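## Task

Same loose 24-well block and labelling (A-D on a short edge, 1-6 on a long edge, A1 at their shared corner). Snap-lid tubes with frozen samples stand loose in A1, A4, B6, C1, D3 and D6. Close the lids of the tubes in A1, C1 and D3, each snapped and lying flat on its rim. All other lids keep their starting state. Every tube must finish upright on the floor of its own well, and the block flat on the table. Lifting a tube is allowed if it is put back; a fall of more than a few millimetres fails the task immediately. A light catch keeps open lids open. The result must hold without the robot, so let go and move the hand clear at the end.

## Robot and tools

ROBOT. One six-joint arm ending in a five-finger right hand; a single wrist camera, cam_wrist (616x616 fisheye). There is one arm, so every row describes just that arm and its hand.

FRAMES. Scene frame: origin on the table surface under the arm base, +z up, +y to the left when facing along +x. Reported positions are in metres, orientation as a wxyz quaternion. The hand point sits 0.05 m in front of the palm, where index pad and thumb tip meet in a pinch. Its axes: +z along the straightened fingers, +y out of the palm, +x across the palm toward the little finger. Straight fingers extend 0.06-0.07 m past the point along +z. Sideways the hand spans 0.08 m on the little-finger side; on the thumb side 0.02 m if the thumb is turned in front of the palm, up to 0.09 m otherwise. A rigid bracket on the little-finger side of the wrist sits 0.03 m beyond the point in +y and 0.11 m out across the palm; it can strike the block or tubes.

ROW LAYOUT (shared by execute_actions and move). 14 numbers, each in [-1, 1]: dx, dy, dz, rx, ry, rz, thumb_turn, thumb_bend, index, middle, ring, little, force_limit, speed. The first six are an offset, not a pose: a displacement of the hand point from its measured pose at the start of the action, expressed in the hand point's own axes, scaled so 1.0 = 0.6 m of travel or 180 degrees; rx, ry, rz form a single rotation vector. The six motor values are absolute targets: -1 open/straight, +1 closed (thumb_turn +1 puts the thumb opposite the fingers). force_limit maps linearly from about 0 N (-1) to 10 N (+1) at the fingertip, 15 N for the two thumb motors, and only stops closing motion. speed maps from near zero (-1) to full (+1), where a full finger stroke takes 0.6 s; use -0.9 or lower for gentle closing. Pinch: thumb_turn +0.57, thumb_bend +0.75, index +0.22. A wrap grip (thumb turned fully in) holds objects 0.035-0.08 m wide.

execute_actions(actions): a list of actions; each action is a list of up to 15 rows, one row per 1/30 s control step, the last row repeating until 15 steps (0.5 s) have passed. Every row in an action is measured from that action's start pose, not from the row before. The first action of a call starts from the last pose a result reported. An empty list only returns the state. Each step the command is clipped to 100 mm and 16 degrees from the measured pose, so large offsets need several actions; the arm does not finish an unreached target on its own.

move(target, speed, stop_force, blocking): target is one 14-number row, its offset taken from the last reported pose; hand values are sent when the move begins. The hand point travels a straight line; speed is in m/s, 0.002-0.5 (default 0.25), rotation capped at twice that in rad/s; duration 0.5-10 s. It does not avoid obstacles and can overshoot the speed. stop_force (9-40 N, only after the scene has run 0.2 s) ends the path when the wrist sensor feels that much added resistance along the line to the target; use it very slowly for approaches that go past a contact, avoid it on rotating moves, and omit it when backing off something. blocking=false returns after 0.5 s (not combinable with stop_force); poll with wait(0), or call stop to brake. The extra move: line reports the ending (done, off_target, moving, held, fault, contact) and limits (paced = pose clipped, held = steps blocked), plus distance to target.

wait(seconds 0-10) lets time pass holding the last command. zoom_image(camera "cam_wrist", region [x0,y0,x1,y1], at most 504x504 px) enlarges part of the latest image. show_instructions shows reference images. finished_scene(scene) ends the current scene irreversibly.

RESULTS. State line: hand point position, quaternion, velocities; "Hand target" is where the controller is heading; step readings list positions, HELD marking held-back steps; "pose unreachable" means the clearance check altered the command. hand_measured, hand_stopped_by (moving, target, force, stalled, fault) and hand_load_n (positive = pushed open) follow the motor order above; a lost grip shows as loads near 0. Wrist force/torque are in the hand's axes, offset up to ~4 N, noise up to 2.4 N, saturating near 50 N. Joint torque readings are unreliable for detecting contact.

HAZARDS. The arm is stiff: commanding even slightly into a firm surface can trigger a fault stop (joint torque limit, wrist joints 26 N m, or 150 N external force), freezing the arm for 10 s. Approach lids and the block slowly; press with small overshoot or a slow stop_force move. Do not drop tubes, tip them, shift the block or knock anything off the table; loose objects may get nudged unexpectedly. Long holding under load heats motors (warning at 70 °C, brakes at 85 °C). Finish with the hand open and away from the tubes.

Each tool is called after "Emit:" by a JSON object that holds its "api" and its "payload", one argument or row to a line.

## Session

Emit:
{"api": "execute_actions", "payload": {
  "actions": []
}}

Scene clock: 0.00 s.
end_effector_position=(+0.3488, -0.0396, +0.3743) hand_measured=(-1.000, -1.000, -1.000, -1.000, -1.000, -1.000) hand_load_n=(+0.0, +0.0, +0.0, +0.0, +0.0, +0.0) hand_stopped_by=(target, target, target, target, target, target) hand_force_limit=0.00 hand_speed=-0.80 end_effector_quat_wxyz=(+0.076, +0.904, +0.380, +0.179) end_effector_velocity=(+0.000, +0.000, +0.000) end_effector_angular_velocity=(+0.000, -0.001, +0.000)
Joint positions: [-0.522 -1.812  1.678  1.352  1.398  0.322]
Joint velocities: [ 0. -0. -0. -0. -0.  0.]
Joint torques (N m, as the arm reports them, + toward a larger angle): no reading
Wrist force (N, on the end effector, along its own x y z axes, offset not removed): no reading
Wrist torque (N m, same axes, about the end effector's origin, offset not removed): no reading
Hand target: +0.349, -0.040, +0.374; +0.076, +0.904, +0.380, +0.179
camera_calibration (this result's frames):
cam_wrist: T_world_to_cam=[[0.610345, -0.761106, 0.219539, -0.328225], [-0.79096, -0.570468, 0.221245, 0.176558], [-0.043151, -0.308682, -0.950186, 0.48946], [0, 0, 0, 1]] pos_world=[0.361102, 0.00199437, 0.498074]

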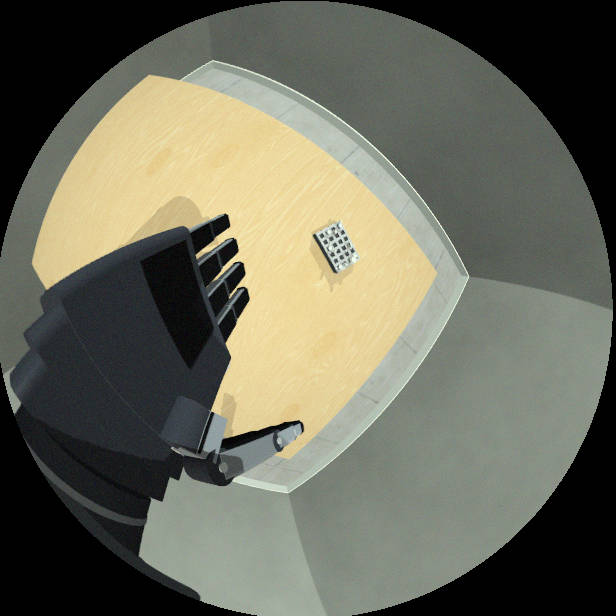

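Emit:
{"api": "zoom_image", "payload": {
  "camera": "cam_wrist",
  "region": [300, 210, 372, 282]
}}

Region (300, 210, 372, 282) of cam_wrist's 616x616 image, scaled by 7.000, with more detail than that image has.

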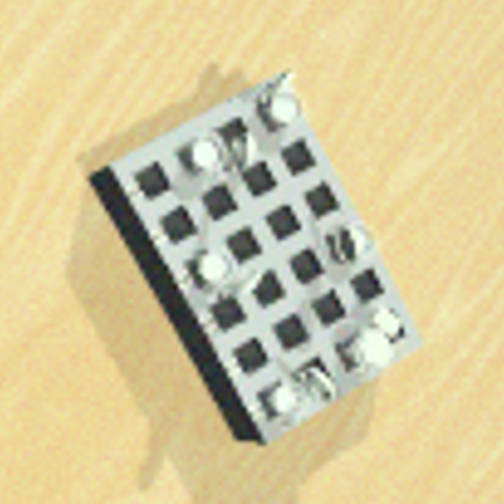

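Emit:
{"api": "move", "payload": {
  "target": [-0.1162,0.1925,0.4545,0.0998,-0.098,-0.1394,-1,-1,1,1,1,-1,0.5,0.8],
  "speed": 0.35
}}

Emit:
{"api": "zoom_image", "payload": {
  "camera": "cam_wrist",
  "region": [210, 130, 370, 290]
}}

Scene clock: 42.73 s.
end_effector_position=(+0.4840, -0.1700, +0.1351) hand_measured=(-1.000, -1.000, +1.000, +1.000, +1.000, -1.000) hand_load_n=(+0.0, +0.0, +0.0, +0.0, +0.0, +0.0) hand_stopped_by=(target, target, target, target, target, target) hand_force_limit=0.50 hand_speed=0.80 end_effector_quat_wxyz=(+0.029, +0.818, +0.573, -0.041) end_effector_velocity=(+0.001, -0.002, -0.001) end_effector_angular_velocity=(-0.000, +0.004, -0.001)
Joint positions: [-0.545 -1.13   1.571  1.111  1.676 -0.158]
Joint velocities: [-0.002  0.006 -0.005  0.002  0.002 -0.001]
Joint torques (N m, as the arm reports them, + toward a larger angle): [ 10.41 -22.85 -27.25   3.22   1.6   -2.77]
Wrist force (N, on the end effector, along its own x y z axes, offset not removed): [-1.9 0.9 -0.4]
Wrist torque (N m, same axes, about the end effector's origin, offset not removed): [0.11 0.41 -0.15]
Hand target: +0.484, -0.170, +0.135; +0.029, +0.818, +0.573, -0.042
Off the commanded pose: 0.000 m, 0 deg.
move: done
camera_calibration (this result's frames):
cam_wrist: T_world_to_cam=[[0.903678, -0.4277, -0.0209577, -0.510281], [-0.334157, -0.734948, 0.590077, -0.0368582], [-0.267778, -0.526236, -0.807075, 0.280169], [0, 0, 0, 1]] pos_world=[0.523837, -0.0979008, 0.237172]

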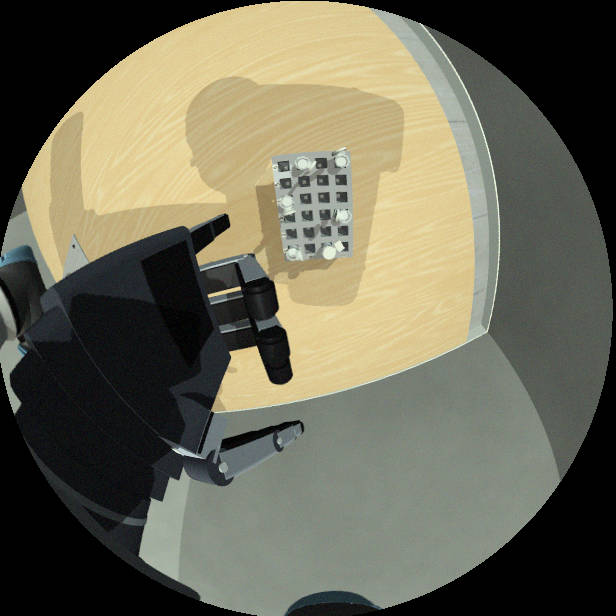

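Region (210, 130, 370, 290) of cam_wrist's 616x616 image, scaled by 3.150, with more detail than that image has.

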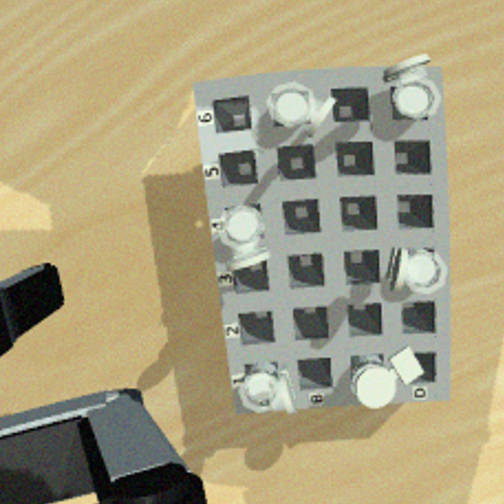

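Emit:
{"api": "zoom_image", "payload": {
  "camera": "cam_wrist",
  "region": [275, 195, 365, 285]
}}

Emit:
{"api": "zoom_image", "payload": {
  "camera": "cam_wrist",
  "region": [200, 185, 280, 265]
}}

Region (275, 195, 365, 285) of cam_wrist's 616x616 image, scaled by 5.600, with more detail than that image has.

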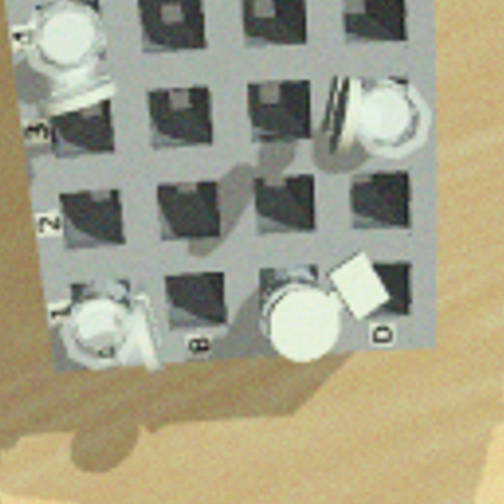

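Region (200, 185, 280, 265) of cam_wrist's 616x616 image, scaled by 6.300, with more detail than that image has.

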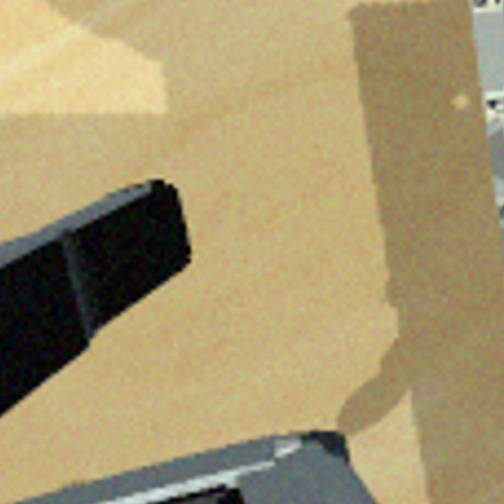

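Emit:
{"api": "move", "payload": {
  "target": [-0.0779,0.1247,0.0164,0,0,0,-1,-1,1,1,1,-1,0.5,0.8],
  "speed": 0.3
}}

Emit:
{"api": "zoom_image", "payload": {
  "camera": "cam_wrist",
  "region": [190, 160, 290, 260]
}}

Scene clock: 117.97 s.
end_effector_position=(+0.5380, -0.2399, +0.1299) hand_measured=(-1.000, -1.000, +1.000, +1.000, +1.000, -1.000) hand_load_n=(+0.0, +0.0, +0.0, +0.0, +0.0, +0.0) hand_stopped_by=(target, target, target, target, target, target) hand_force_limit=0.50 hand_speed=0.80 end_effector_quat_wxyz=(+0.029, +0.818, +0.573, -0.041) end_effector_velocity=(+0.002, -0.002, -0.001) end_effector_angular_velocity=(+0.001, +0.001, +0.000)
Joint positions: [-0.613 -0.966  1.322  1.188  1.674 -0.226]
Joint velocities: [-0.001  0.006 -0.009  0.004  0.    -0.001]
Joint torques (N m, as the arm reports them, + toward a larger angle): [-12.36 -31.47 -28.3    3.47   1.2   -2.63]
Wrist force (N, on the end effector, along its own x y z axes, offset not removed): [-1.6 -0.4 -1.1]
Wrist torque (N m, same axes, about the end effector's origin, offset not removed): [-0.01 0.21 -0.09]
Hand target: +0.538, -0.240, +0.130; +0.029, +0.818, +0.573, -0.041
Off the commanded pose: 0.000 m, 0 deg.
move: done
camera_calibration (this result's frames):
cam_wrist: T_world_to_cam=[[0.903689, -0.427681, -0.0208612, -0.589097], [-0.334205, -0.734955, 0.590041, -0.0671327], [-0.267681, -0.526242, -0.807103, 0.253594], [0, 0, 0, 1]] pos_world=[0.577807, -0.167834, 0.231998]

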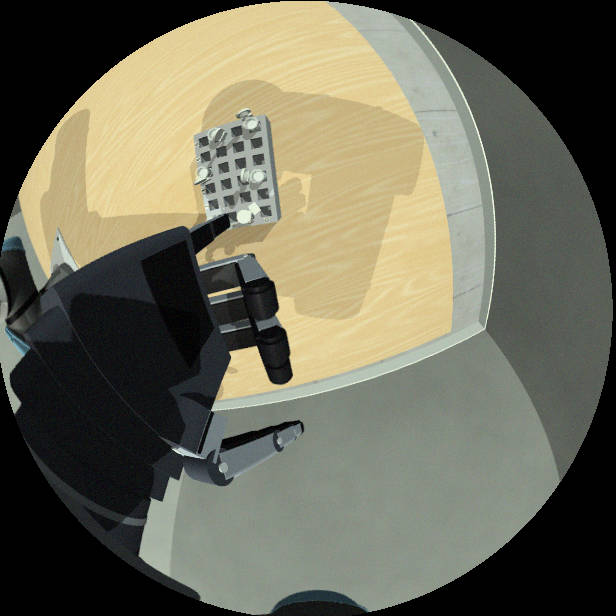

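Region (190, 160, 290, 260) of cam_wrist's 616x616 image, scaled by 5.040, with more detail than that image has.

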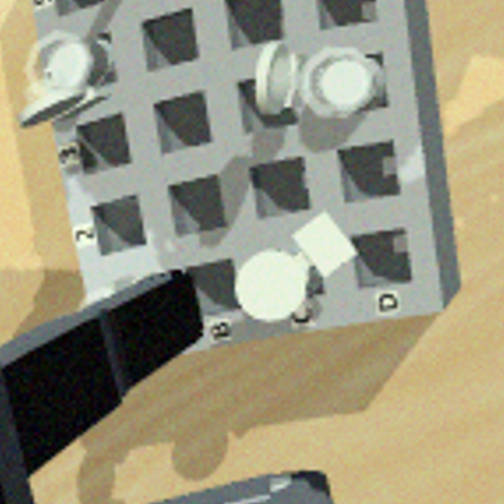

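Emit:
{"api": "move", "payload": {
  "target": [-0.0039,0.0167,0.0279,0,0,0,-1,-1,1,1,1,-1,0.5,0.8],
  "speed": 0.06
}}

Emit:
{"api": "move", "payload": {
  "target": [0.0012,0,0.012,0,0,0,-1,-1,1,1,1,-1,0.5,0.8],
  "speed": 0.005,
  "stop_force": 32
}}

Emit:
{"api": "zoom_image", "payload": {
  "camera": "cam_wrist",
  "region": [180, 160, 280, 260]
}}

Scene clock: 144.60 s.
end_effector_position=(+0.5459, -0.2470, +0.1137) hand_measured=(-1.000, -1.000, +1.000, +1.000, +1.000, -1.000) hand_load_n=(+0.0, +0.0, +0.0, +0.0, +0.0, +0.0) hand_stopped_by=(target, target, target, target, target, target) hand_force_limit=0.50 hand_speed=0.80 end_effector_quat_wxyz=(+0.029, +0.818, +0.573, -0.041) end_effector_velocity=(+0.002, -0.000, -0.001) end_effector_angular_velocity=(-0.001, -0.001, +0.001)
Joint positions: [-0.616 -0.929  1.304  1.169  1.674 -0.23 ]
Joint velocities: [ 0.001  0.004 -0.003 -0.002 -0.    -0.001]
Joint torques (N m, as the arm reports them, + toward a larger angle): [-12.05 -29.12 -27.95  -0.28  -1.24  -2.71]
Wrist force (N, on the end effector, along its own x y z axes, offset not removed): [-4.1 -2.4 -2.9]
Wrist torque (N m, same axes, about the end effector's origin, offset not removed): [0.04 0.71 -0.32]
Hand target: +0.546, -0.247, +0.113; +0.029, +0.818, +0.573, -0.041
Off the commanded pose: 0.000 m, 0 deg.
move: done
camera_calibration (this result's frames):
cam_wrist: T_world_to_cam=[[0.90369, -0.427678, -0.0208792, -0.599636], [-0.334191, -0.734957, 0.590047, -0.0601253], [-0.267695, -0.526241, -0.807099, 0.238911], [0, 0, 0, 1]] pos_world=[0.585747, -0.174916, 0.215782]

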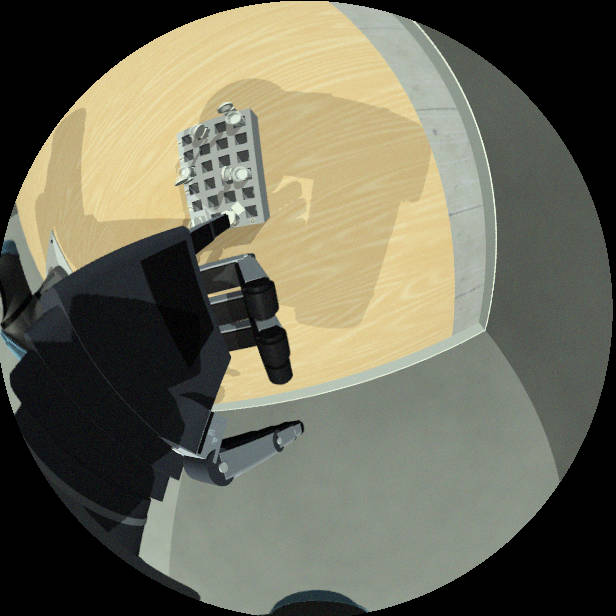

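Scene clock: 145.90 s.
end_effector_position=(+0.5458, -0.2469, +0.1090) hand_measured=(-1.000, -1.000, +1.000, +1.000, +1.000, -1.000) hand_load_n=(+0.0, +0.0, +0.0, +0.0, +0.0, +0.0) hand_stopped_by=(target, target, target, target, target, target) hand_force_limit=0.50 hand_speed=0.80 end_effector_quat_wxyz=(+0.029, +0.818, +0.573, -0.041) end_effector_velocity=(-0.001, -0.001, +0.001) end_effector_angular_velocity=(+0.001, +0.002, -0.002)
Joint positions: [-0.616 -0.925  1.31   1.16   1.674 -0.23 ]
Joint velocities: [-0.002 -0.001 -0.001  0.004 -0.    -0.   ]
Joint torques (N m, as the arm reports them, + toward a larger angle): [-11.71 -31.28 -16.83  -0.67  -0.27  -2.57]
Wrist force (N, on the end effector, along its own x y z axes, offset not removed): [-7.3 -0.4 -42.3]
Wrist torque (N m, same axes, about the end effector's origin, offset not removed): [2.34 2.81 -0.48]
Hand target: +0.546, -0.247, +0.109; +0.029, +0.818, +0.573, -0.041
Off the commanded pose: 0.003 m, 0 deg.
move: contact
camera_calibration (this result's frames):
cam_wrist: T_world_to_cam=[[0.903683, -0.427677, -0.021192, -0.599602], [-0.334041, -0.735065, 0.589997, -0.0574491], [-0.267905, -0.526091, -0.807128, 0.235282], [0, 0, 0, 1]] pos_world=[0.585693, -0.174885, 0.21109]

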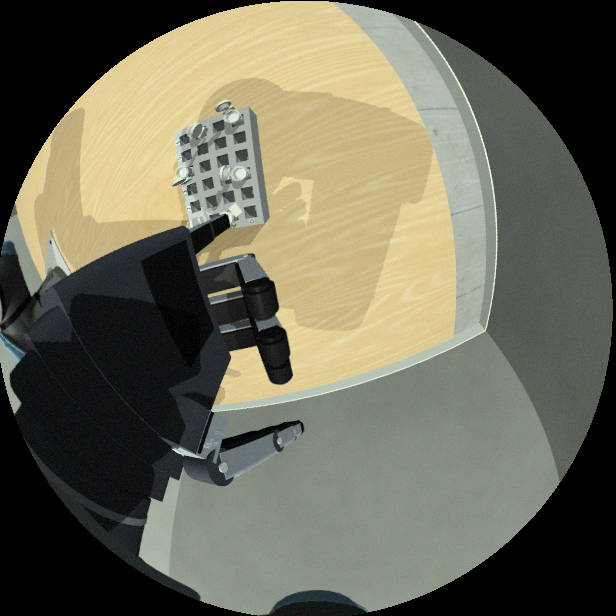

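Region (180, 160, 280, 260) of cam_wrist's 616x616 image, scaled by 5.040, with more detail than that image has.

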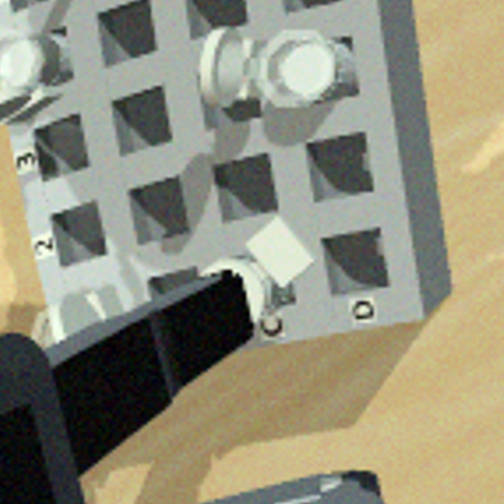

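Emit:
{"api": "execute_actions", "payload": {
  "actions": [
    [[-0.0004,0,-0.004,0,0,0,-1,-1,1,1,1,-1,0.5,0.8],[-0.0008,0,-0.008,0,0,0,-1,-1,1,1,1,-1,0.5,0.8],[-0.0012,0,-0.012,0,0,0,-1,-1,1,1,1,-1,0.5,0.8],[-0.0014,-0.001,-0.016,0,0,0,-1,-1,1,1,1,-1,0.5,0.8],[-0.0008,-0.003,-0.0183,0,0,0,-1,-1,1,1,1,-1,0.5,0.8],[0,-0.0055,-0.0184,0,0,0,-1,-1,1,1,1,-1,0.5,0.8],[0.001,-0.008,-0.0185,0,0,0,-1,-1,1,1,1,-1,0.5,0.8],[0.002,-0.0105,-0.0186,0,0,0,-1,-1,1,1,1,-1,0.5,0.8],[0.0028,-0.013,-0.0187,0,0,0,-1,-1,1,1,1,-1,0.5,0.8],[0.0032,-0.0155,-0.0187,0,0,0,-1,-1,1,1,1,-1,0.5,0.8],[0.0032,-0.018,-0.0187,0,0,0,-1,-1,1,1,1,-1,0.5,0.8],[0.0032,-0.02,-0.0187,0,0,0,-1,-1,1,1,1,-1,0.5,0.8],[0.0032,-0.022,-0.0187,0,0,0,-1,-1,1,1,1,-1,0.5,0.8],[0.0032,-0.0235,-0.0187,0,0,0,-1,-1,1,1,1,-1,0.5,0.8],[0.0032,-0.025,-0.0187,0,0,0,-1,-1,1,1,1,-1,0.5,0.8]]
  ]
}}

Scene clock: 166.07 s.
end_effector_position=(+0.5373, -0.2409, +0.1197) hand_measured=(-1.000, -1.000, +1.000, +1.000, +1.000, -1.000) hand_load_n=(+0.0, +0.0, +0.0, +0.0, +0.0, +0.0) hand_stopped_by=(target, target, target, target, target, target) hand_force_limit=0.50 hand_speed=0.80 end_effector_quat_wxyz=(+0.029, +0.818, +0.573, -0.041) end_effector_velocity=(-0.032, +0.017, +0.003) end_effector_angular_velocity=(-0.000, -0.000, -0.006)
Joint positions: [-0.615 -0.958  1.336  1.166  1.674 -0.228]
Joint velocities: [-0.006 -0.085  0.133 -0.049 -0.     0.   ]
Joint torques (N m, as the arm reports them, + toward a larger angle): [-13.86 -52.24  -8.65   0.61   1.26  -2.39]
Wrist force (N, on the end effector, along its own x y z axes, offset not removed): [-2.7 0.1 -0.7]
Wrist torque (N m, same axes, about the end effector's origin, offset not removed): [-0.07 0.34 -0.29]
Hand target: +0.533, -0.239, +0.120; +0.029, +0.818, +0.573, -0.042
Off the commanded pose: 0.005 m, 0 deg.
Step readings (end_effector_position):
0: (+0.5459, -0.2470, +0.1094)
1: (+0.5459, -0.2470, +0.1094)
2: (+0.5459, -0.2470, +0.1097)
4: (+0.5459, -0.2470, +0.1115)
8: (+0.5445, -0.2460, +0.1171)
15: end_effector_position above
camera_calibration (this result's frames):
cam_wrist: T_world_to_cam=[[0.903606, -0.427833, -0.0213238, -0.589064], [-0.334111, -0.735065, 0.589957, -0.0620775], [-0.268077, -0.525964, -0.807153, 0.244931], [0, 0, 0, 1]] pos_world=[0.577201, -0.168827, 0.221759]

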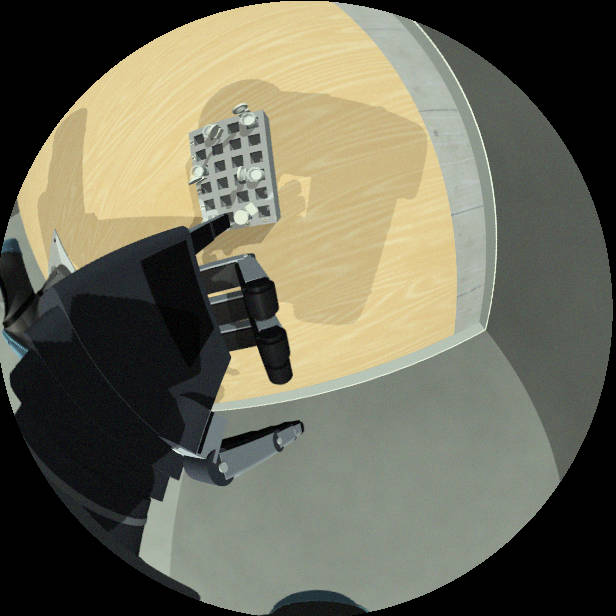

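Emit:
{"api": "execute_actions", "payload": {
  "actions": [
    [[0,-0.01,-0.0005,0,0,0,-1,-1,1,1,1,-1,0.5,0.8],[0,-0.012,-0.0005,0,0,0,-1,-1,1,1,1,-1,0.5,0.8],[0,-0.0145,-0.0005,0,0,0,-1,-1,1,1,1,-1,0.5,0.8],[0,-0.017,-0.0005,0,0,0,-1,-1,1,1,1,-1,0.5,0.8],[0,-0.0195,-0.0005,0,0,0,-1,-1,1,1,1,-1,0.5,0.8],[0,-0.022,-0.0005,0,0,0,-1,-1,1,1,1,-1,0.5,0.8],[0,-0.0245,-0.0005,0,0,0,-1,-1,1,1,1,-1,0.5,0.8],[0,-0.027,0.0007,0,0,0,-1,-1,1,1,1,-1,0.5,0.8],[-0.0001,-0.0295,0.002,0,0,0,-1,-1,1,1,1,-1,0.5,0.8],[-0.0002,-0.032,0.0033,0,0,0,-1,-1,1,1,1,-1,0.5,0.8],[-0.0003,-0.0345,0.0046,0,0,0,-1,-1,1,1,1,-1,0.5,0.8],[-0.0004,-0.037,0.0059,0,0,0,-1,-1,1,1,1,-1,0.5,0.8],[-0.0005,-0.0395,0.0072,0,0,0,-1,-1,1,1,1,-1,0.5,0.8],[-0.0006,-0.0415,0.0083,0,0,0,-1,-1,1,1,1,-1,0.5,0.8],[-0.0007,-0.0425,0.009,0,0,0,-1,-1,1,1,1,-1,0.5,0.8]]
  ]
}}

Emit:
{"api": "wait", "payload": {
  "seconds": 0.35
}}

Emit:
{"api": "zoom_image", "payload": {
  "camera": "cam_wrist",
  "region": [190, 160, 290, 260]
}}

Scene clock: 183.37 s.
end_effector_position=(+0.5182, -0.2344, +0.1169) hand_measured=(-1.000, -1.000, +1.000, +1.000, +1.000, -1.000) hand_load_n=(+0.0, +0.0, +0.0, +0.0, +0.0, -1.0) hand_stopped_by=(target, target, target, target, target, target) hand_force_limit=0.50 hand_speed=0.80 end_effector_quat_wxyz=(+0.029, +0.818, +0.573, -0.042) end_effector_velocity=(-0.040, +0.010, -0.019) end_effector_angular_velocity=(+0.001, +0.002, -0.002)
Joint positions: [-0.626 -1.001  1.415  1.13   1.674 -0.238]
Joint velocities: [-0.028 -0.074  0.174 -0.101 -0.    -0.026]
Joint torques (N m, as the arm reports them, + toward a larger angle): [-11.4  -50.12  -7.99   0.78  -0.74  -2.95]
Wrist force (N, on the end effector, along its own x y z axes, offset not removed): [-2.7 1.1 -1.6]
Wrist torque (N m, same axes, about the end effector's origin, offset not removed): [-0.11 0.52 -0.13]
Hand target: +0.513, -0.233, +0.114; +0.029, +0.818, +0.573, -0.042
Off the commanded pose: 0.006 m, 0 deg.
Step readings (end_effector_position):
0: (+0.5328, -0.2390, +0.1199)
1: (+0.5328, -0.2390, +0.1199)
2: (+0.5326, -0.2390, +0.1199)
4: (+0.5316, -0.2387, +0.1200)
8: (+0.5276, -0.2373, +0.1200)
15: end_effector_position above
camera_calibration (this result's frames):
cam_wrist: T_world_to_cam=[[0.903527, -0.427975, -0.0218278, -0.56901], [-0.333942, -0.7351, 0.590009, -0.0622074], [-0.268555, -0.5258, -0.807102, 0.241266], [0, 0, 0, 1]] pos_world=[0.558135, -0.162393, 0.219009]

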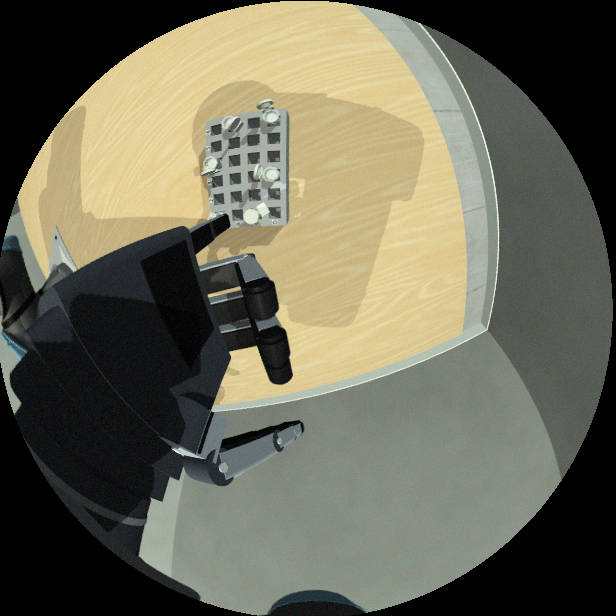

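Scene clock: 183.73 s.
end_effector_position=(+0.5132, -0.2331, +0.1144) hand_measured=(-1.000, -1.000, +1.000, +1.000, +1.000, -1.000) hand_load_n=(+0.0, +0.0, +0.0, +0.0, +0.0, -1.0) hand_stopped_by=(target, target, target, target, target, target) hand_force_limit=0.50 hand_speed=0.80 end_effector_quat_wxyz=(+0.029, +0.818, +0.573, -0.042) end_effector_velocity=(-0.001, +0.001, -0.000) end_effector_angular_velocity=(+0.000, -0.001, +0.002)
Joint positions: [-0.629 -1.01   1.437  1.117  1.674 -0.242]
Joint velocities: [ 0.001 -0.004  0.007 -0.004 -0.001 -0.001]
Joint torques (N m, as the arm reports them, + toward a larger angle): [-12.43 -50.4   -6.05   1.1   -0.87  -2.66]
Wrist force (N, on the end effector, along its own x y z axes, offset not removed): [-2.8 -0.3 -1.1]
Wrist torque (N m, same axes, about the end effector's origin, offset not removed): [-0.28 0.62 -0.16]
Hand target: +0.513, -0.233, +0.114; +0.029, +0.818, +0.573, -0.042
Off the commanded pose: 0.000 m, 0 deg.
wait: 0.37 s; at rest by 0.30 s
camera_calibration (this result's frames):
cam_wrist: T_world_to_cam=[[0.903528, -0.42797, -0.0218618, -0.564011], [-0.333924, -0.735117, 0.589997, -0.0614445], [-0.268572, -0.525779, -0.807109, 0.238638], [0, 0, 0, 1]] pos_world=[0.553173, -0.161078, 0.216528]

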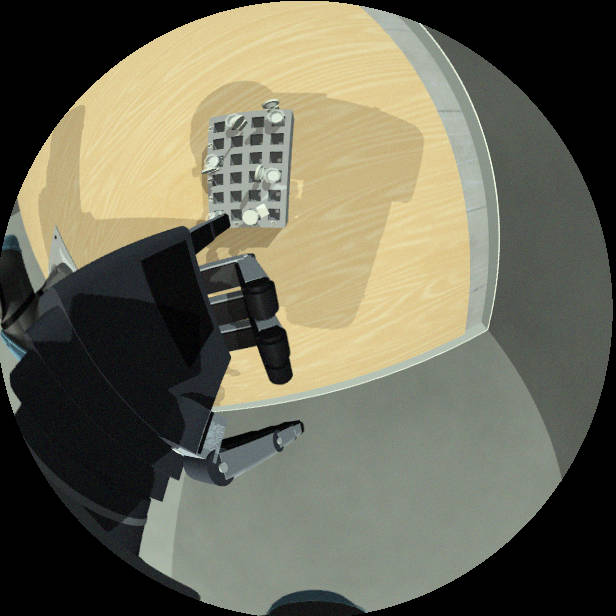

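Region (190, 160, 290, 260) of cam_wrist's 616x616 image, scaled by 5.040, with more detail than that image has.

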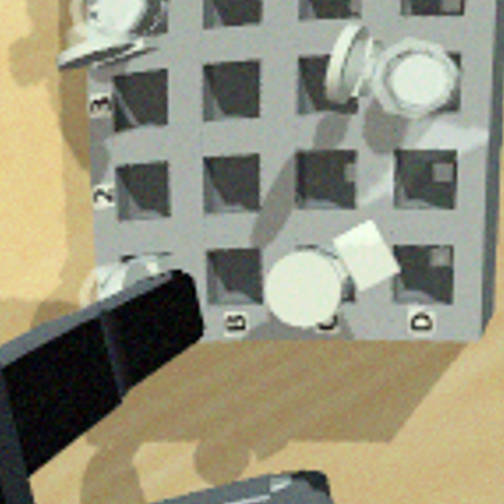

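Emit:
{"api": "execute_actions", "payload": {
  "actions": [
    [[0,0.002,-0.001,0,0,0,-1,-1,1,1,1,-1,0.5,0.8],[-0.001,0.004,-0.003,0,0,0,-1,-1,1,1,1,-1,0.5,0.8],[-0.003,0.005,-0.006,0,0,0,-1,-1,1,1,1,-1,0.5,0.8],[-0.006,0.005,-0.009,0,0,0,-1,-1,1,1,1,-1,0.5,0.8],[-0.009,0.005,-0.012,0,0,0,-1,-1,1,1,1,-1,0.5,0.8],[-0.012,0.005,-0.014,0,0,0,-1,-1,1,1,1,-1,0.5,0.8],[-0.015,0.004,-0.0155,0,0,0,-1,-1,1,1,1,-1,0.5,0.8],[-0.018,0.003,-0.016,0,0,0,-1,-1,1,1,1,-1,0.5,0.8],[-0.02,0.003,-0.016,0,0,0,-1,-1,1,1,1,-1,0.5,0.8]]
  ]
}}

Emit:
{"api": "zoom_image", "payload": {
  "camera": "cam_wrist",
  "region": [190, 165, 270, 245]
}}

Scene clock: 265.90 s.
end_effector_position=(+0.5115, -0.2432, +0.1246) hand_measured=(-1.000, -1.000, +1.000, +1.000, +1.000, -1.000) hand_load_n=(+0.0, +0.0, +0.0, +0.0, +0.0, +0.0) hand_stopped_by=(target, target, target, target, target, target) hand_force_limit=0.50 hand_speed=0.80 end_effector_quat_wxyz=(+0.029, +0.818, +0.573, -0.042) end_effector_velocity=(-0.003, -0.008, +0.006) end_effector_angular_velocity=(-0.000, -0.001, +0.001)
Joint positions: [-0.648 -1.016  1.418  1.14   1.673 -0.261]
Joint velocities: [-0.018 -0.008 -0.005  0.009 -0.001 -0.019]
Joint torques (N m, as the arm reports them, + toward a larger angle): [-11.79 -49.67 -27.61   3.36  -1.17  -3.01]
Wrist force (N, on the end effector, along its own x y z axes, offset not removed): [-4.4 -0.1 -1.7]
Wrist torque (N m, same axes, about the end effector's origin, offset not removed): [0.12 0.79 -0.31]
Hand target: +0.511, -0.244, +0.125; +0.029, +0.818, +0.573, -0.042
Off the commanded pose: 0.001 m, 0 deg.
Step readings (end_effector_position):
0: (+0.5130, -0.2331, +0.1144)
1: (+0.5130, -0.2331, +0.1144)
2: (+0.5132, -0.2331, +0.1145)
4: (+0.5139, -0.2337, +0.1154)
8: (+0.5140, -0.2373, +0.1201)
15: end_effector_position above
camera_calibration (this result's frames):
cam_wrist: T_world_to_cam=[[0.903505, -0.428018, -0.0219035, -0.566583], [-0.333926, -0.73508, 0.590043, -0.0753745], [-0.26865, -0.525793, -0.807074, 0.241121], [0, 0, 0, 1]] pos_world=[0.551518, -0.171134, 0.226667]

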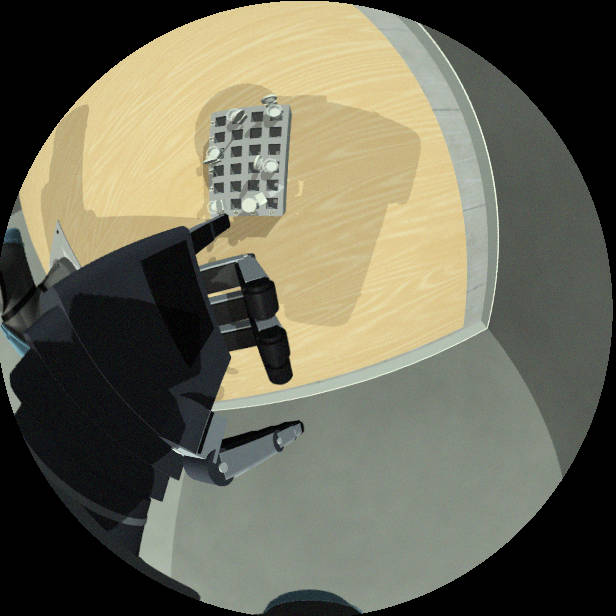

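Region (190, 165, 270, 245) of cam_wrist's 616x616 image, scaled by 6.300, with more detail than that image has.

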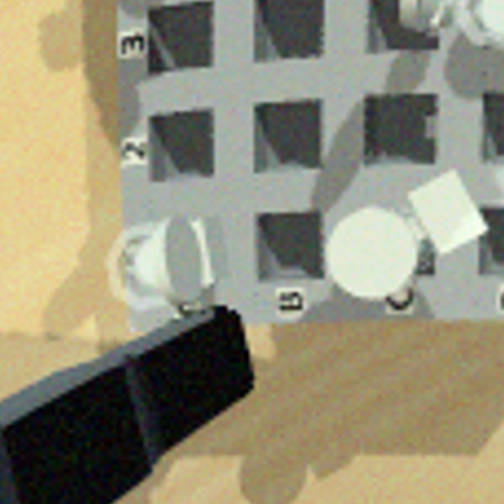

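Emit:
{"api": "move", "payload": {
  "target": [0.0232,-0.0058,-0.0027,0,0,0,-1,-1,1,1,1,-1,0.5,0.8],
  "speed": 0.06
}}

Emit:
{"api": "move", "payload": {
  "target": [0.0008,0,0.008,0,0,0,-1,-1,1,1,1,-1,0.5,0.8],
  "speed": 0.004,
  "stop_force": 9
}}

Scene clock: 281.67 s.
end_effector_position=(+0.5130, -0.2290, +0.1248) hand_measured=(-1.000, -1.000, +1.000, +1.000, +1.000, -1.000) hand_load_n=(+0.0, +0.0, +0.0, +0.0, +0.0, +0.0) hand_stopped_by=(target, target, target, target, target, target) hand_force_limit=0.50 hand_speed=0.80 end_effector_quat_wxyz=(+0.029, +0.818, +0.573, -0.042) end_effector_velocity=(+0.000, +0.002, -0.000) end_effector_angular_velocity=(+0.000, +0.000, -0.000)
Joint positions: [-0.622 -1.023  1.43   1.138  1.674 -0.235]
Joint velocities: [ 0.004 -0.001  0.002 -0.001  0.     0.004]
Joint torques (N m, as the arm reports them, + toward a larger angle): [ 10.3  -49.44  -6.62   0.82   1.52   3.01]
Wrist force (N, on the end effector, along its own x y z axes, offset not removed): [-1.0 -0.4 -0.9]
Wrist torque (N m, same axes, about the end effector's origin, offset not removed): [-0.07 0.14 -0.05]
Hand target: +0.513, -0.229, +0.125; +0.029, +0.818, +0.573, -0.042
Off the commanded pose: 0.000 m, 0 deg.
move: done
camera_calibration (this result's frames):
cam_wrist: T_world_to_cam=[[0.903511, -0.428007, -0.021879, -0.561877], [-0.333937, -0.735092, 0.590022, -0.0646365], [-0.268617, -0.525785, -0.807091, 0.249117], [0, 0, 0, 1]] pos_world=[0.552994, -0.157019, 0.226904]

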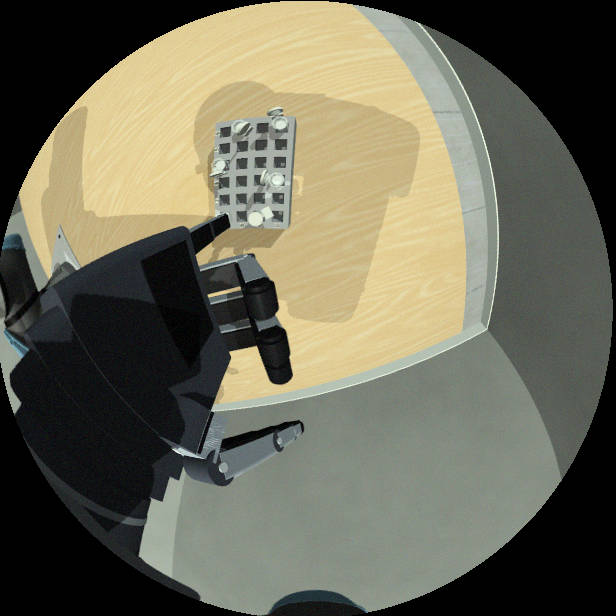

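Scene clock: 283.10 s.
end_effector_position=(+0.5130, -0.2290, +0.1201) hand_measured=(-1.000, -1.000, +1.000, +1.000, +1.000, -1.000) hand_load_n=(+0.0, +0.0, +0.0, +0.0, +0.0, -1.5) hand_stopped_by=(target, target, target, target, target, target) hand_force_limit=0.50 hand_speed=0.80 end_effector_quat_wxyz=(+0.029, +0.818, +0.573, -0.042) end_effector_velocity=(+0.000, +0.001, -0.000) end_effector_angular_velocity=(+0.000, -0.000, +0.001)
Joint positions: [-0.622 -1.019  1.436  1.128  1.674 -0.235]
Joint velocities: [ 0.002  0.     0.001 -0.001 -0.     0.   ]
Joint torques (N m, as the arm reports them, + toward a larger angle): [-12.29 -26.58  -5.17   1.02   0.64  -2.9 ]
Wrist force (N, on the end effector, along its own x y z axes, offset not removed): [-3.6 2.0 -4.1]
Wrist torque (N m, same axes, about the end effector's origin, offset not removed): [0.05 0.72 -0.04]
Hand target: +0.513, -0.229, +0.120; +0.029, +0.818, +0.573, -0.042
Off the commanded pose: 0.000 m, 0 deg.
move: done
camera_calibration (this result's frames):
cam_wrist: T_world_to_cam=[[0.90351, -0.428009, -0.0218728, -0.561978], [-0.333939, -0.735085, 0.59003, -0.0618459], [-0.268617, -0.525793, -0.807085, 0.245291], [0, 0, 0, 1]] pos_world=[0.552989, -0.157022, 0.222169]

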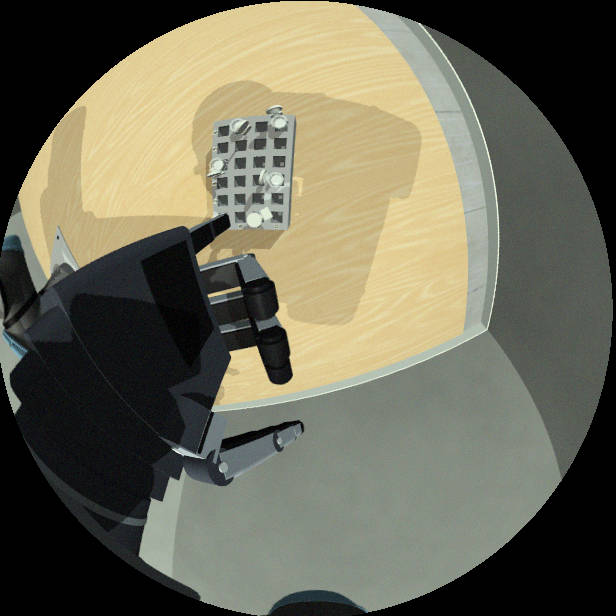

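Emit:
{"api": "move", "payload": {
  "target": [0.0003,-0.006,0.003,0,0,0,-1,-1,1,1,1,-1,0.5,0.8],
  "speed": 0.01
}}

Emit:
{"api": "zoom_image", "payload": {
  "camera": "cam_wrist",
  "region": [190, 165, 270, 245]
}}

Scene clock: 290.97 s.
end_effector_position=(+0.5098, -0.2279, +0.1184) hand_measured=(-1.000, -1.000, +1.000, +1.000, +1.000, -1.000) hand_load_n=(+0.0, +0.0, +0.0, +0.0, +0.0, -1.0) hand_stopped_by=(target, target, target, target, target, target) hand_force_limit=0.50 hand_speed=0.80 end_effector_quat_wxyz=(+0.029, +0.818, +0.573, -0.042) end_effector_velocity=(-0.002, +0.000, -0.001) end_effector_angular_velocity=(+0.000, -0.001, -0.001)
Joint positions: [-0.624 -1.025  1.45   1.119  1.674 -0.237]
Joint velocities: [-0.001 -0.003  0.007 -0.004 -0.    -0.001]
Joint torques (N m, as the arm reports them, + toward a larger angle): [-12.24 -49.25  -8.53   1.04  -0.89  -2.86]
Wrist force (N, on the end effector, along its own x y z axes, offset not removed): [-2.8 0.1 0.0]
Wrist torque (N m, same axes, about the end effector's origin, offset not removed): [-0.23 0.44 -0.07]
Hand target: +0.510, -0.228, +0.118; +0.029, +0.818, +0.573, -0.042
Off the commanded pose: 0.000 m, 0 deg.
move: done
camera_calibration (this result's frames):
cam_wrist: T_world_to_cam=[[0.903508, -0.428011, -0.021917, -0.558582], [-0.333918, -0.735096, 0.590027, -0.061054], [-0.26865, -0.525776, -0.807086, 0.243662], [0, 0, 0, 1]] pos_world=[0.549756, -0.155849, 0.220437]

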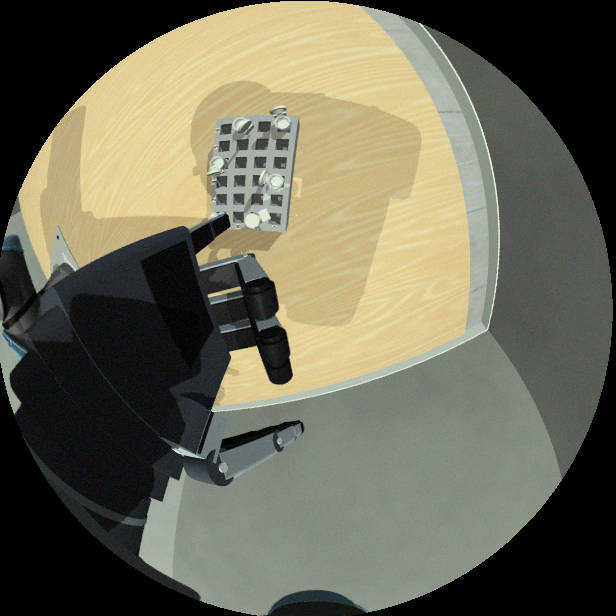

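Region (190, 165, 270, 245) of cam_wrist's 616x616 image, scaled by 6.300, with more detail than that image has.

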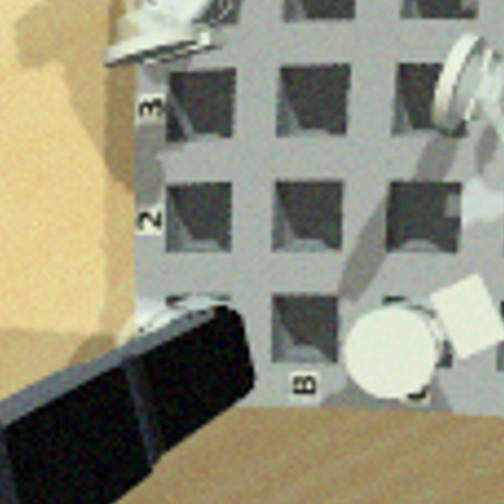

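Emit:
{"api": "execute_actions", "payload": {
  "actions": [
    [[-0.0002,0.001,-0.002,0,0,0,-1,-1,1,1,1,-1,0.5,0.8],[-0.0005,0.002,-0.005,0,0,0,-1,-1,1,1,1,-1,0.5,0.8],[-0.0008,0.002,-0.008,0,0,0,-1,-1,1,1,1,-1,0.5,0.8],[-0.001,0.002,-0.011,0,0,0,-1,-1,1,1,1,-1,0.5,0.8],[0,0.002,-0.012,0,0,0,-1,-1,1,1,1,-1,0.5,0.8],[0.001,0.001,-0.012,0,0,0,-1,-1,1,1,1,-1,0.5,0.8],[0.0017,-0.002,-0.012,0,0,0,-1,-1,1,1,1,-1,0.5,0.8],[0.0017,-0.005,-0.012,0,0,0,-1,-1,1,1,1,-1,0.5,0.8],[0.0017,-0.0075,-0.0115,0,0,0,-1,-1,1,1,1,-1,0.5,0.8],[0.0017,-0.0085,-0.011,0,0,0,-1,-1,1,1,1,-1,0.5,0.8],[0.0018,-0.0085,-0.0105,0,0,0,-1,-1,1,1,1,-1,0.5,0.8],[0.0018,-0.008,-0.01,0,0,0,-1,-1,1,1,1,-1,0.5,0.8],[0.0018,-0.0075,-0.0095,0,0,0,-1,-1,1,1,1,-1,0.5,0.8]]
  ]
}}

Scene clock: 315.67 s.
end_effector_position=(+0.5067, -0.2250, +0.1244) hand_measured=(-1.000, -1.000, +1.000, +1.000, +1.000, -1.000) hand_load_n=(+0.0, +0.0, +0.0, +0.0, +0.0, +0.0) hand_stopped_by=(target, target, target, target, target, target) hand_force_limit=0.50 hand_speed=0.80 end_effector_quat_wxyz=(+0.029, +0.818, +0.573, -0.042) end_effector_velocity=(-0.006, +0.001, -0.004) end_effector_angular_velocity=(-0.000, -0.001, -0.004)
Joint positions: [-0.622 -1.039  1.457  1.127  1.674 -0.235]
Joint velocities: [-0.004 -0.01   0.025 -0.016 -0.     0.   ]
Joint torques (N m, as the arm reports them, + toward a larger angle): [-13.71 -49.31  -8.75   0.62   0.74  -2.22]
Wrist force (N, on the end effector, along its own x y z axes, offset not removed): [-2.5 -0.2 0.8]
Wrist torque (N m, same axes, about the end effector's origin, offset not removed): [-0.17 0.42 -0.18]
Hand target: +0.506, -0.225, +0.124; +0.029, +0.818, +0.573, -0.042
Off the commanded pose: 0.001 m, 0 deg.
Step readings (end_effector_position):
0: (+0.5096, -0.2278, +0.1183)
1: (+0.5096, -0.2278, +0.1183)
2: (+0.5097, -0.2278, +0.1184)
4: (+0.5100, -0.2281, +0.1197)
8: (+0.5104, -0.2275, +0.1235)
15: end_effector_position above
camera_calibration (this result's frames):
cam_wrist: T_world_to_cam=[[0.903454, -0.42813, -0.0218122, -0.554447], [-0.33408, -0.735044, 0.590001, -0.0633923], [-0.26863, -0.525752, -0.807108, 0.249206], [0, 0, 0, 1]] pos_world=[0.546683, -0.152951, 0.226444]

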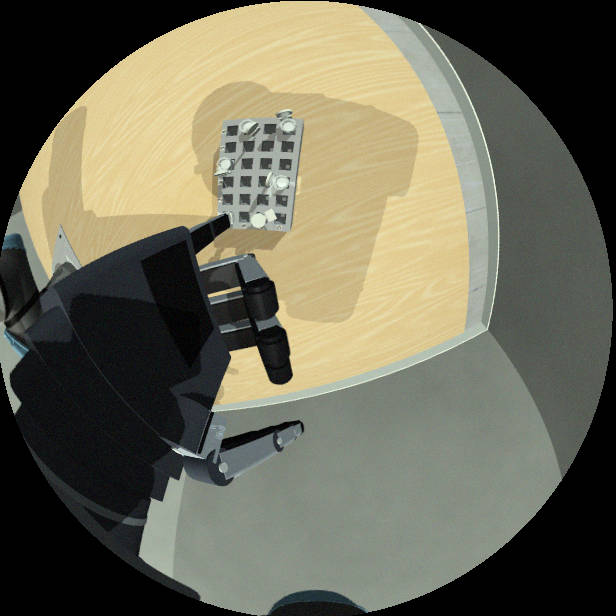

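Emit:
{"api": "move", "payload": {
  "target": [0.0007,-0.001,0.007,0,0,0,-1,-1,1,1,1,-1,0.5,0.8],
  "speed": 0.004,
  "stop_force": 9
}}

Emit:
{"api": "zoom_image", "payload": {
  "camera": "cam_wrist",
  "region": [200, 180, 270, 250]
}}

Scene clock: 323.63 s.
end_effector_position=(+0.5060, -0.2247, +0.1219) hand_measured=(-1.000, -1.000, +1.000, +1.000, +1.000, -1.000) hand_load_n=(+0.0, +0.0, +0.0, +0.0, +0.0, -1.5) hand_stopped_by=(target, target, target, target, target, target) hand_force_limit=0.50 hand_speed=0.80 end_effector_quat_wxyz=(+0.028, +0.818, +0.573, -0.042) end_effector_velocity=(-0.001, +0.001, +0.001) end_effector_angular_velocity=(+0.002, +0.002, +0.001)
Joint positions: [-0.623 -1.038  1.462  1.121  1.674 -0.235]
Joint velocities: [ 0.001 -0.001 -0.     0.004 -0.     0.   ]
Joint torques (N m, as the arm reports them, + toward a larger angle): [-10.68 -43.78 -22.9    2.41   0.44  -0.51]
Wrist force (N, on the end effector, along its own x y z axes, offset not removed): [-3.1 0.1 -11.5]
Wrist torque (N m, same axes, about the end effector's origin, offset not removed): [0.33 0.95 -0.12]
Hand target: +0.506, -0.225, +0.122; +0.029, +0.818, +0.573, -0.042
Off the commanded pose: 0.002 m, 0 deg.
move: contact
camera_calibration (this result's frames):
cam_wrist: T_world_to_cam=[[0.903499, -0.428011, -0.0222801, -0.55373], [-0.33374, -0.735211, 0.589984, -0.0622233], [-0.268901, -0.525614, -0.807107, 0.247372], [0, 0, 0, 1]] pos_world=[0.546047, -0.152728, 0.224029]

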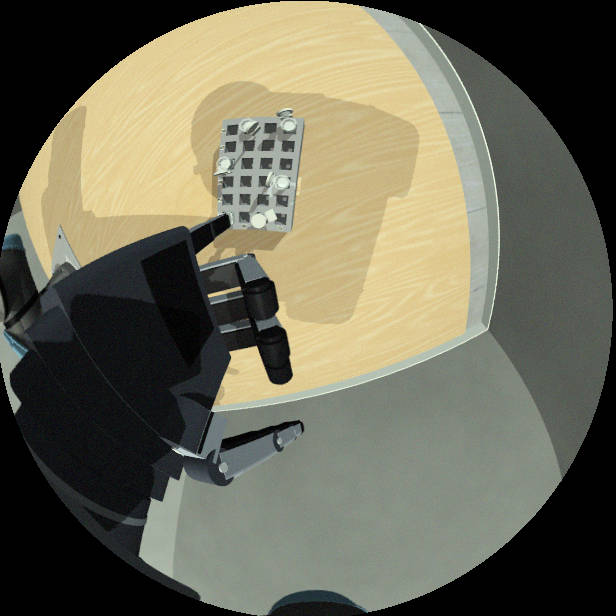

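Region (200, 180, 270, 250) of cam_wrist's 616x616 image, scaled by 7.200, with more detail than that image has.

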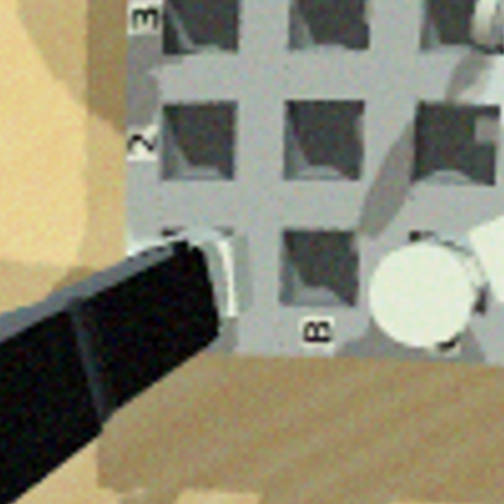

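Emit:
{"api": "execute_actions", "payload": {
  "actions": [
    [[0,-0.0005,0,0,0,0,-1,-1,1,1,1,-1,0.5,0.8],[0,-0.0012,0,0,0,0,-1,-1,1,1,1,-1,0.5,0.8],[0,-0.002,0,0,0,0,-1,-1,1,1,1,-1,0.5,0.8],[0,-0.003,0,0,0,0,-1,-1,1,1,1,-1,0.5,0.8],[0,-0.004,0,0,0,0,-1,-1,1,1,1,-1,0.5,0.8],[0,-0.005,0.0001,0,0,0,-1,-1,1,1,1,-1,0.5,0.8],[0,-0.006,0.0002,0,0,0,-1,-1,1,1,1,-1,0.5,0.8],[0,-0.007,0.0004,0,0,0,-1,-1,1,1,1,-1,0.5,0.8],[0.0001,-0.008,0.0006,0,0,0,-1,-1,1,1,1,-1,0.5,0.8],[0.0001,-0.009,0.0009,0,0,0,-1,-1,1,1,1,-1,0.5,0.8],[0.0001,-0.01,0.0012,0,0,0,-1,-1,1,1,1,-1,0.5,0.8],[0.0001,-0.011,0.0016,0,0,0,-1,-1,1,1,1,-1,0.5,0.8]]
  ]
}}

Emit:
{"api": "wait", "payload": {
  "seconds": 0.2
}}

Emit:
{"api": "zoom_image", "payload": {
  "camera": "cam_wrist",
  "region": [200, 180, 270, 250]
}}

Scene clock: 341.73 s.
end_effector_position=(+0.5008, -0.2229, +0.1213) hand_measured=(-1.000, -1.000, +1.000, +1.000, +1.000, -1.000) hand_load_n=(+0.0, +0.0, +0.0, +0.0, +0.0, +0.0) hand_stopped_by=(target, target, target, target, target, target) hand_force_limit=0.50 hand_speed=0.80 end_effector_quat_wxyz=(+0.028, +0.818, +0.573, -0.042) end_effector_velocity=(-0.009, +0.004, -0.003) end_effector_angular_velocity=(+0.000, -0.000, +0.002)
Joint positions: [-0.625 -1.05   1.482  1.112  1.674 -0.238]
Joint velocities: [-0.004 -0.019  0.039 -0.02  -0.    -0.006]
Joint torques (N m, as the arm reports them, + toward a larger angle): [-13.67 -44.79  -6.64  -0.74  -0.6   -2.58]
Wrist force (N, on the end effector, along its own x y z axes, offset not removed): [-1.7 -3.7 -7.5]
Wrist torque (N m, same axes, about the end effector's origin, offset not removed): [0.26 0.79 -0.33]
Hand target: +0.500, -0.223, +0.121; +0.028, +0.818, +0.573, -0.042
Off the commanded pose: 0.001 m, 0 deg.
Step readings (end_effector_position):
0: (+0.5061, -0.2248, +0.1223)
1: (+0.5061, -0.2248, +0.1223)
2: (+0.5061, -0.2248, +0.1223)
4: (+0.5059, -0.2247, +0.1223)
8: (+0.5043, -0.2241, +0.1221)
15: end_effector_position above
camera_calibration (this result's frames):
cam_wrist: T_world_to_cam=[[0.903489, -0.428026, -0.0224002, -0.548203], [-0.333674, -0.735207, 0.590027, -0.0622299], [-0.269016, -0.525609, -0.807072, 0.246457], [0, 0, 0, 1]] pos_world=[0.540832, -0.150857, 0.223346]

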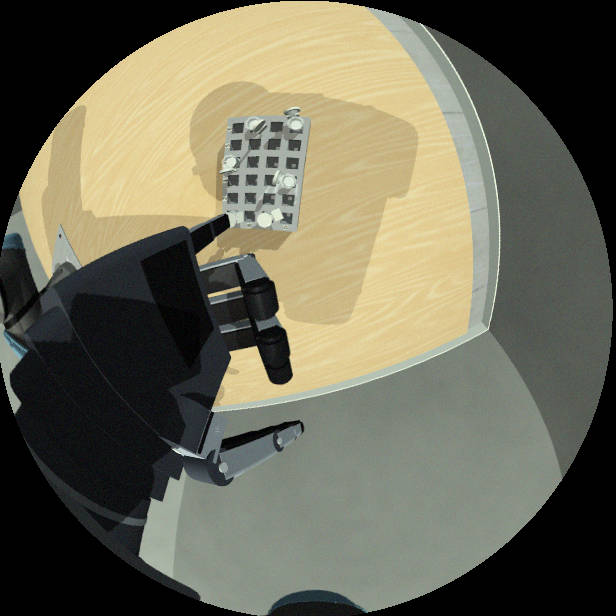

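Scene clock: 341.93 s.
end_effector_position=(+0.5000, -0.2226, +0.1210) hand_measured=(-1.000, -1.000, +1.000, +1.000, +1.000, -1.000) hand_load_n=(+0.0, +0.0, +0.0, +0.0, +0.0, +0.0) hand_stopped_by=(target, target, target, target, target, target) hand_force_limit=0.50 hand_speed=0.80 end_effector_quat_wxyz=(+0.028, +0.818, +0.573, -0.042) end_effector_velocity=(-0.001, -0.001, -0.000) end_effector_angular_velocity=(-0.000, -0.001, -0.002)
Joint positions: [-0.626 -1.052  1.486  1.11   1.674 -0.239]
Joint velocities: [-0.002 -0.003  0.005 -0.004 -0.    -0.   ]
Joint torques (N m, as the arm reports them, + toward a larger angle): [-14.33 -46.19  -7.36  -0.73  -0.64  -2.79]
Wrist force (N, on the end effector, along its own x y z axes, offset not removed): [-1.7 -3.5 -5.7]
Wrist torque (N m, same axes, about the end effector's origin, offset not removed): [0.25 0.91 -0.25]
Hand target: +0.500, -0.223, +0.121; +0.028, +0.818, +0.573, -0.042
Off the commanded pose: 0.000 m, 0 deg.
wait: 0.20 s; at rest by 0.17 s
camera_calibration (this result's frames):
cam_wrist: T_world_to_cam=[[0.903492, -0.428021, -0.0223517, -0.547327], [-0.333707, -0.735219, 0.589994, -0.0621342], [-0.268963, -0.525596, -0.807098, 0.246171], [0, 0, 0, 1]] pos_world=[0.539982, -0.150563, 0.223109]

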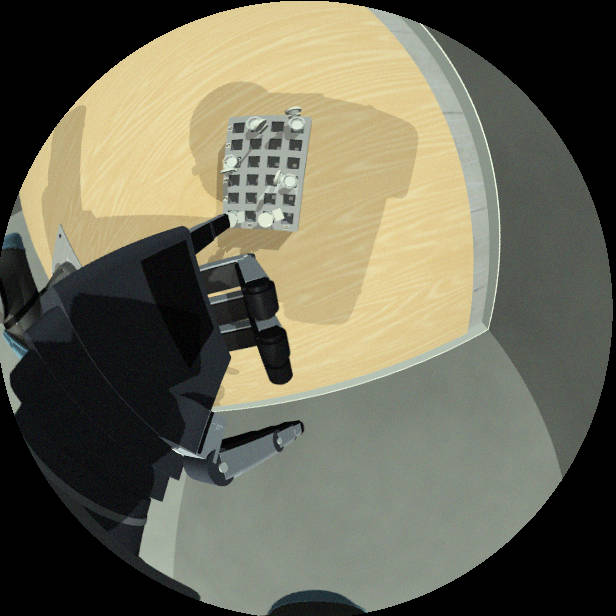

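Region (200, 180, 270, 250) of cam_wrist's 616x616 image, scaled by 7.200, with more detail than that image has.

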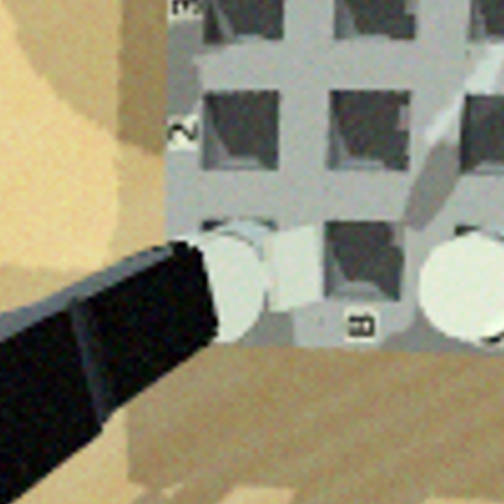

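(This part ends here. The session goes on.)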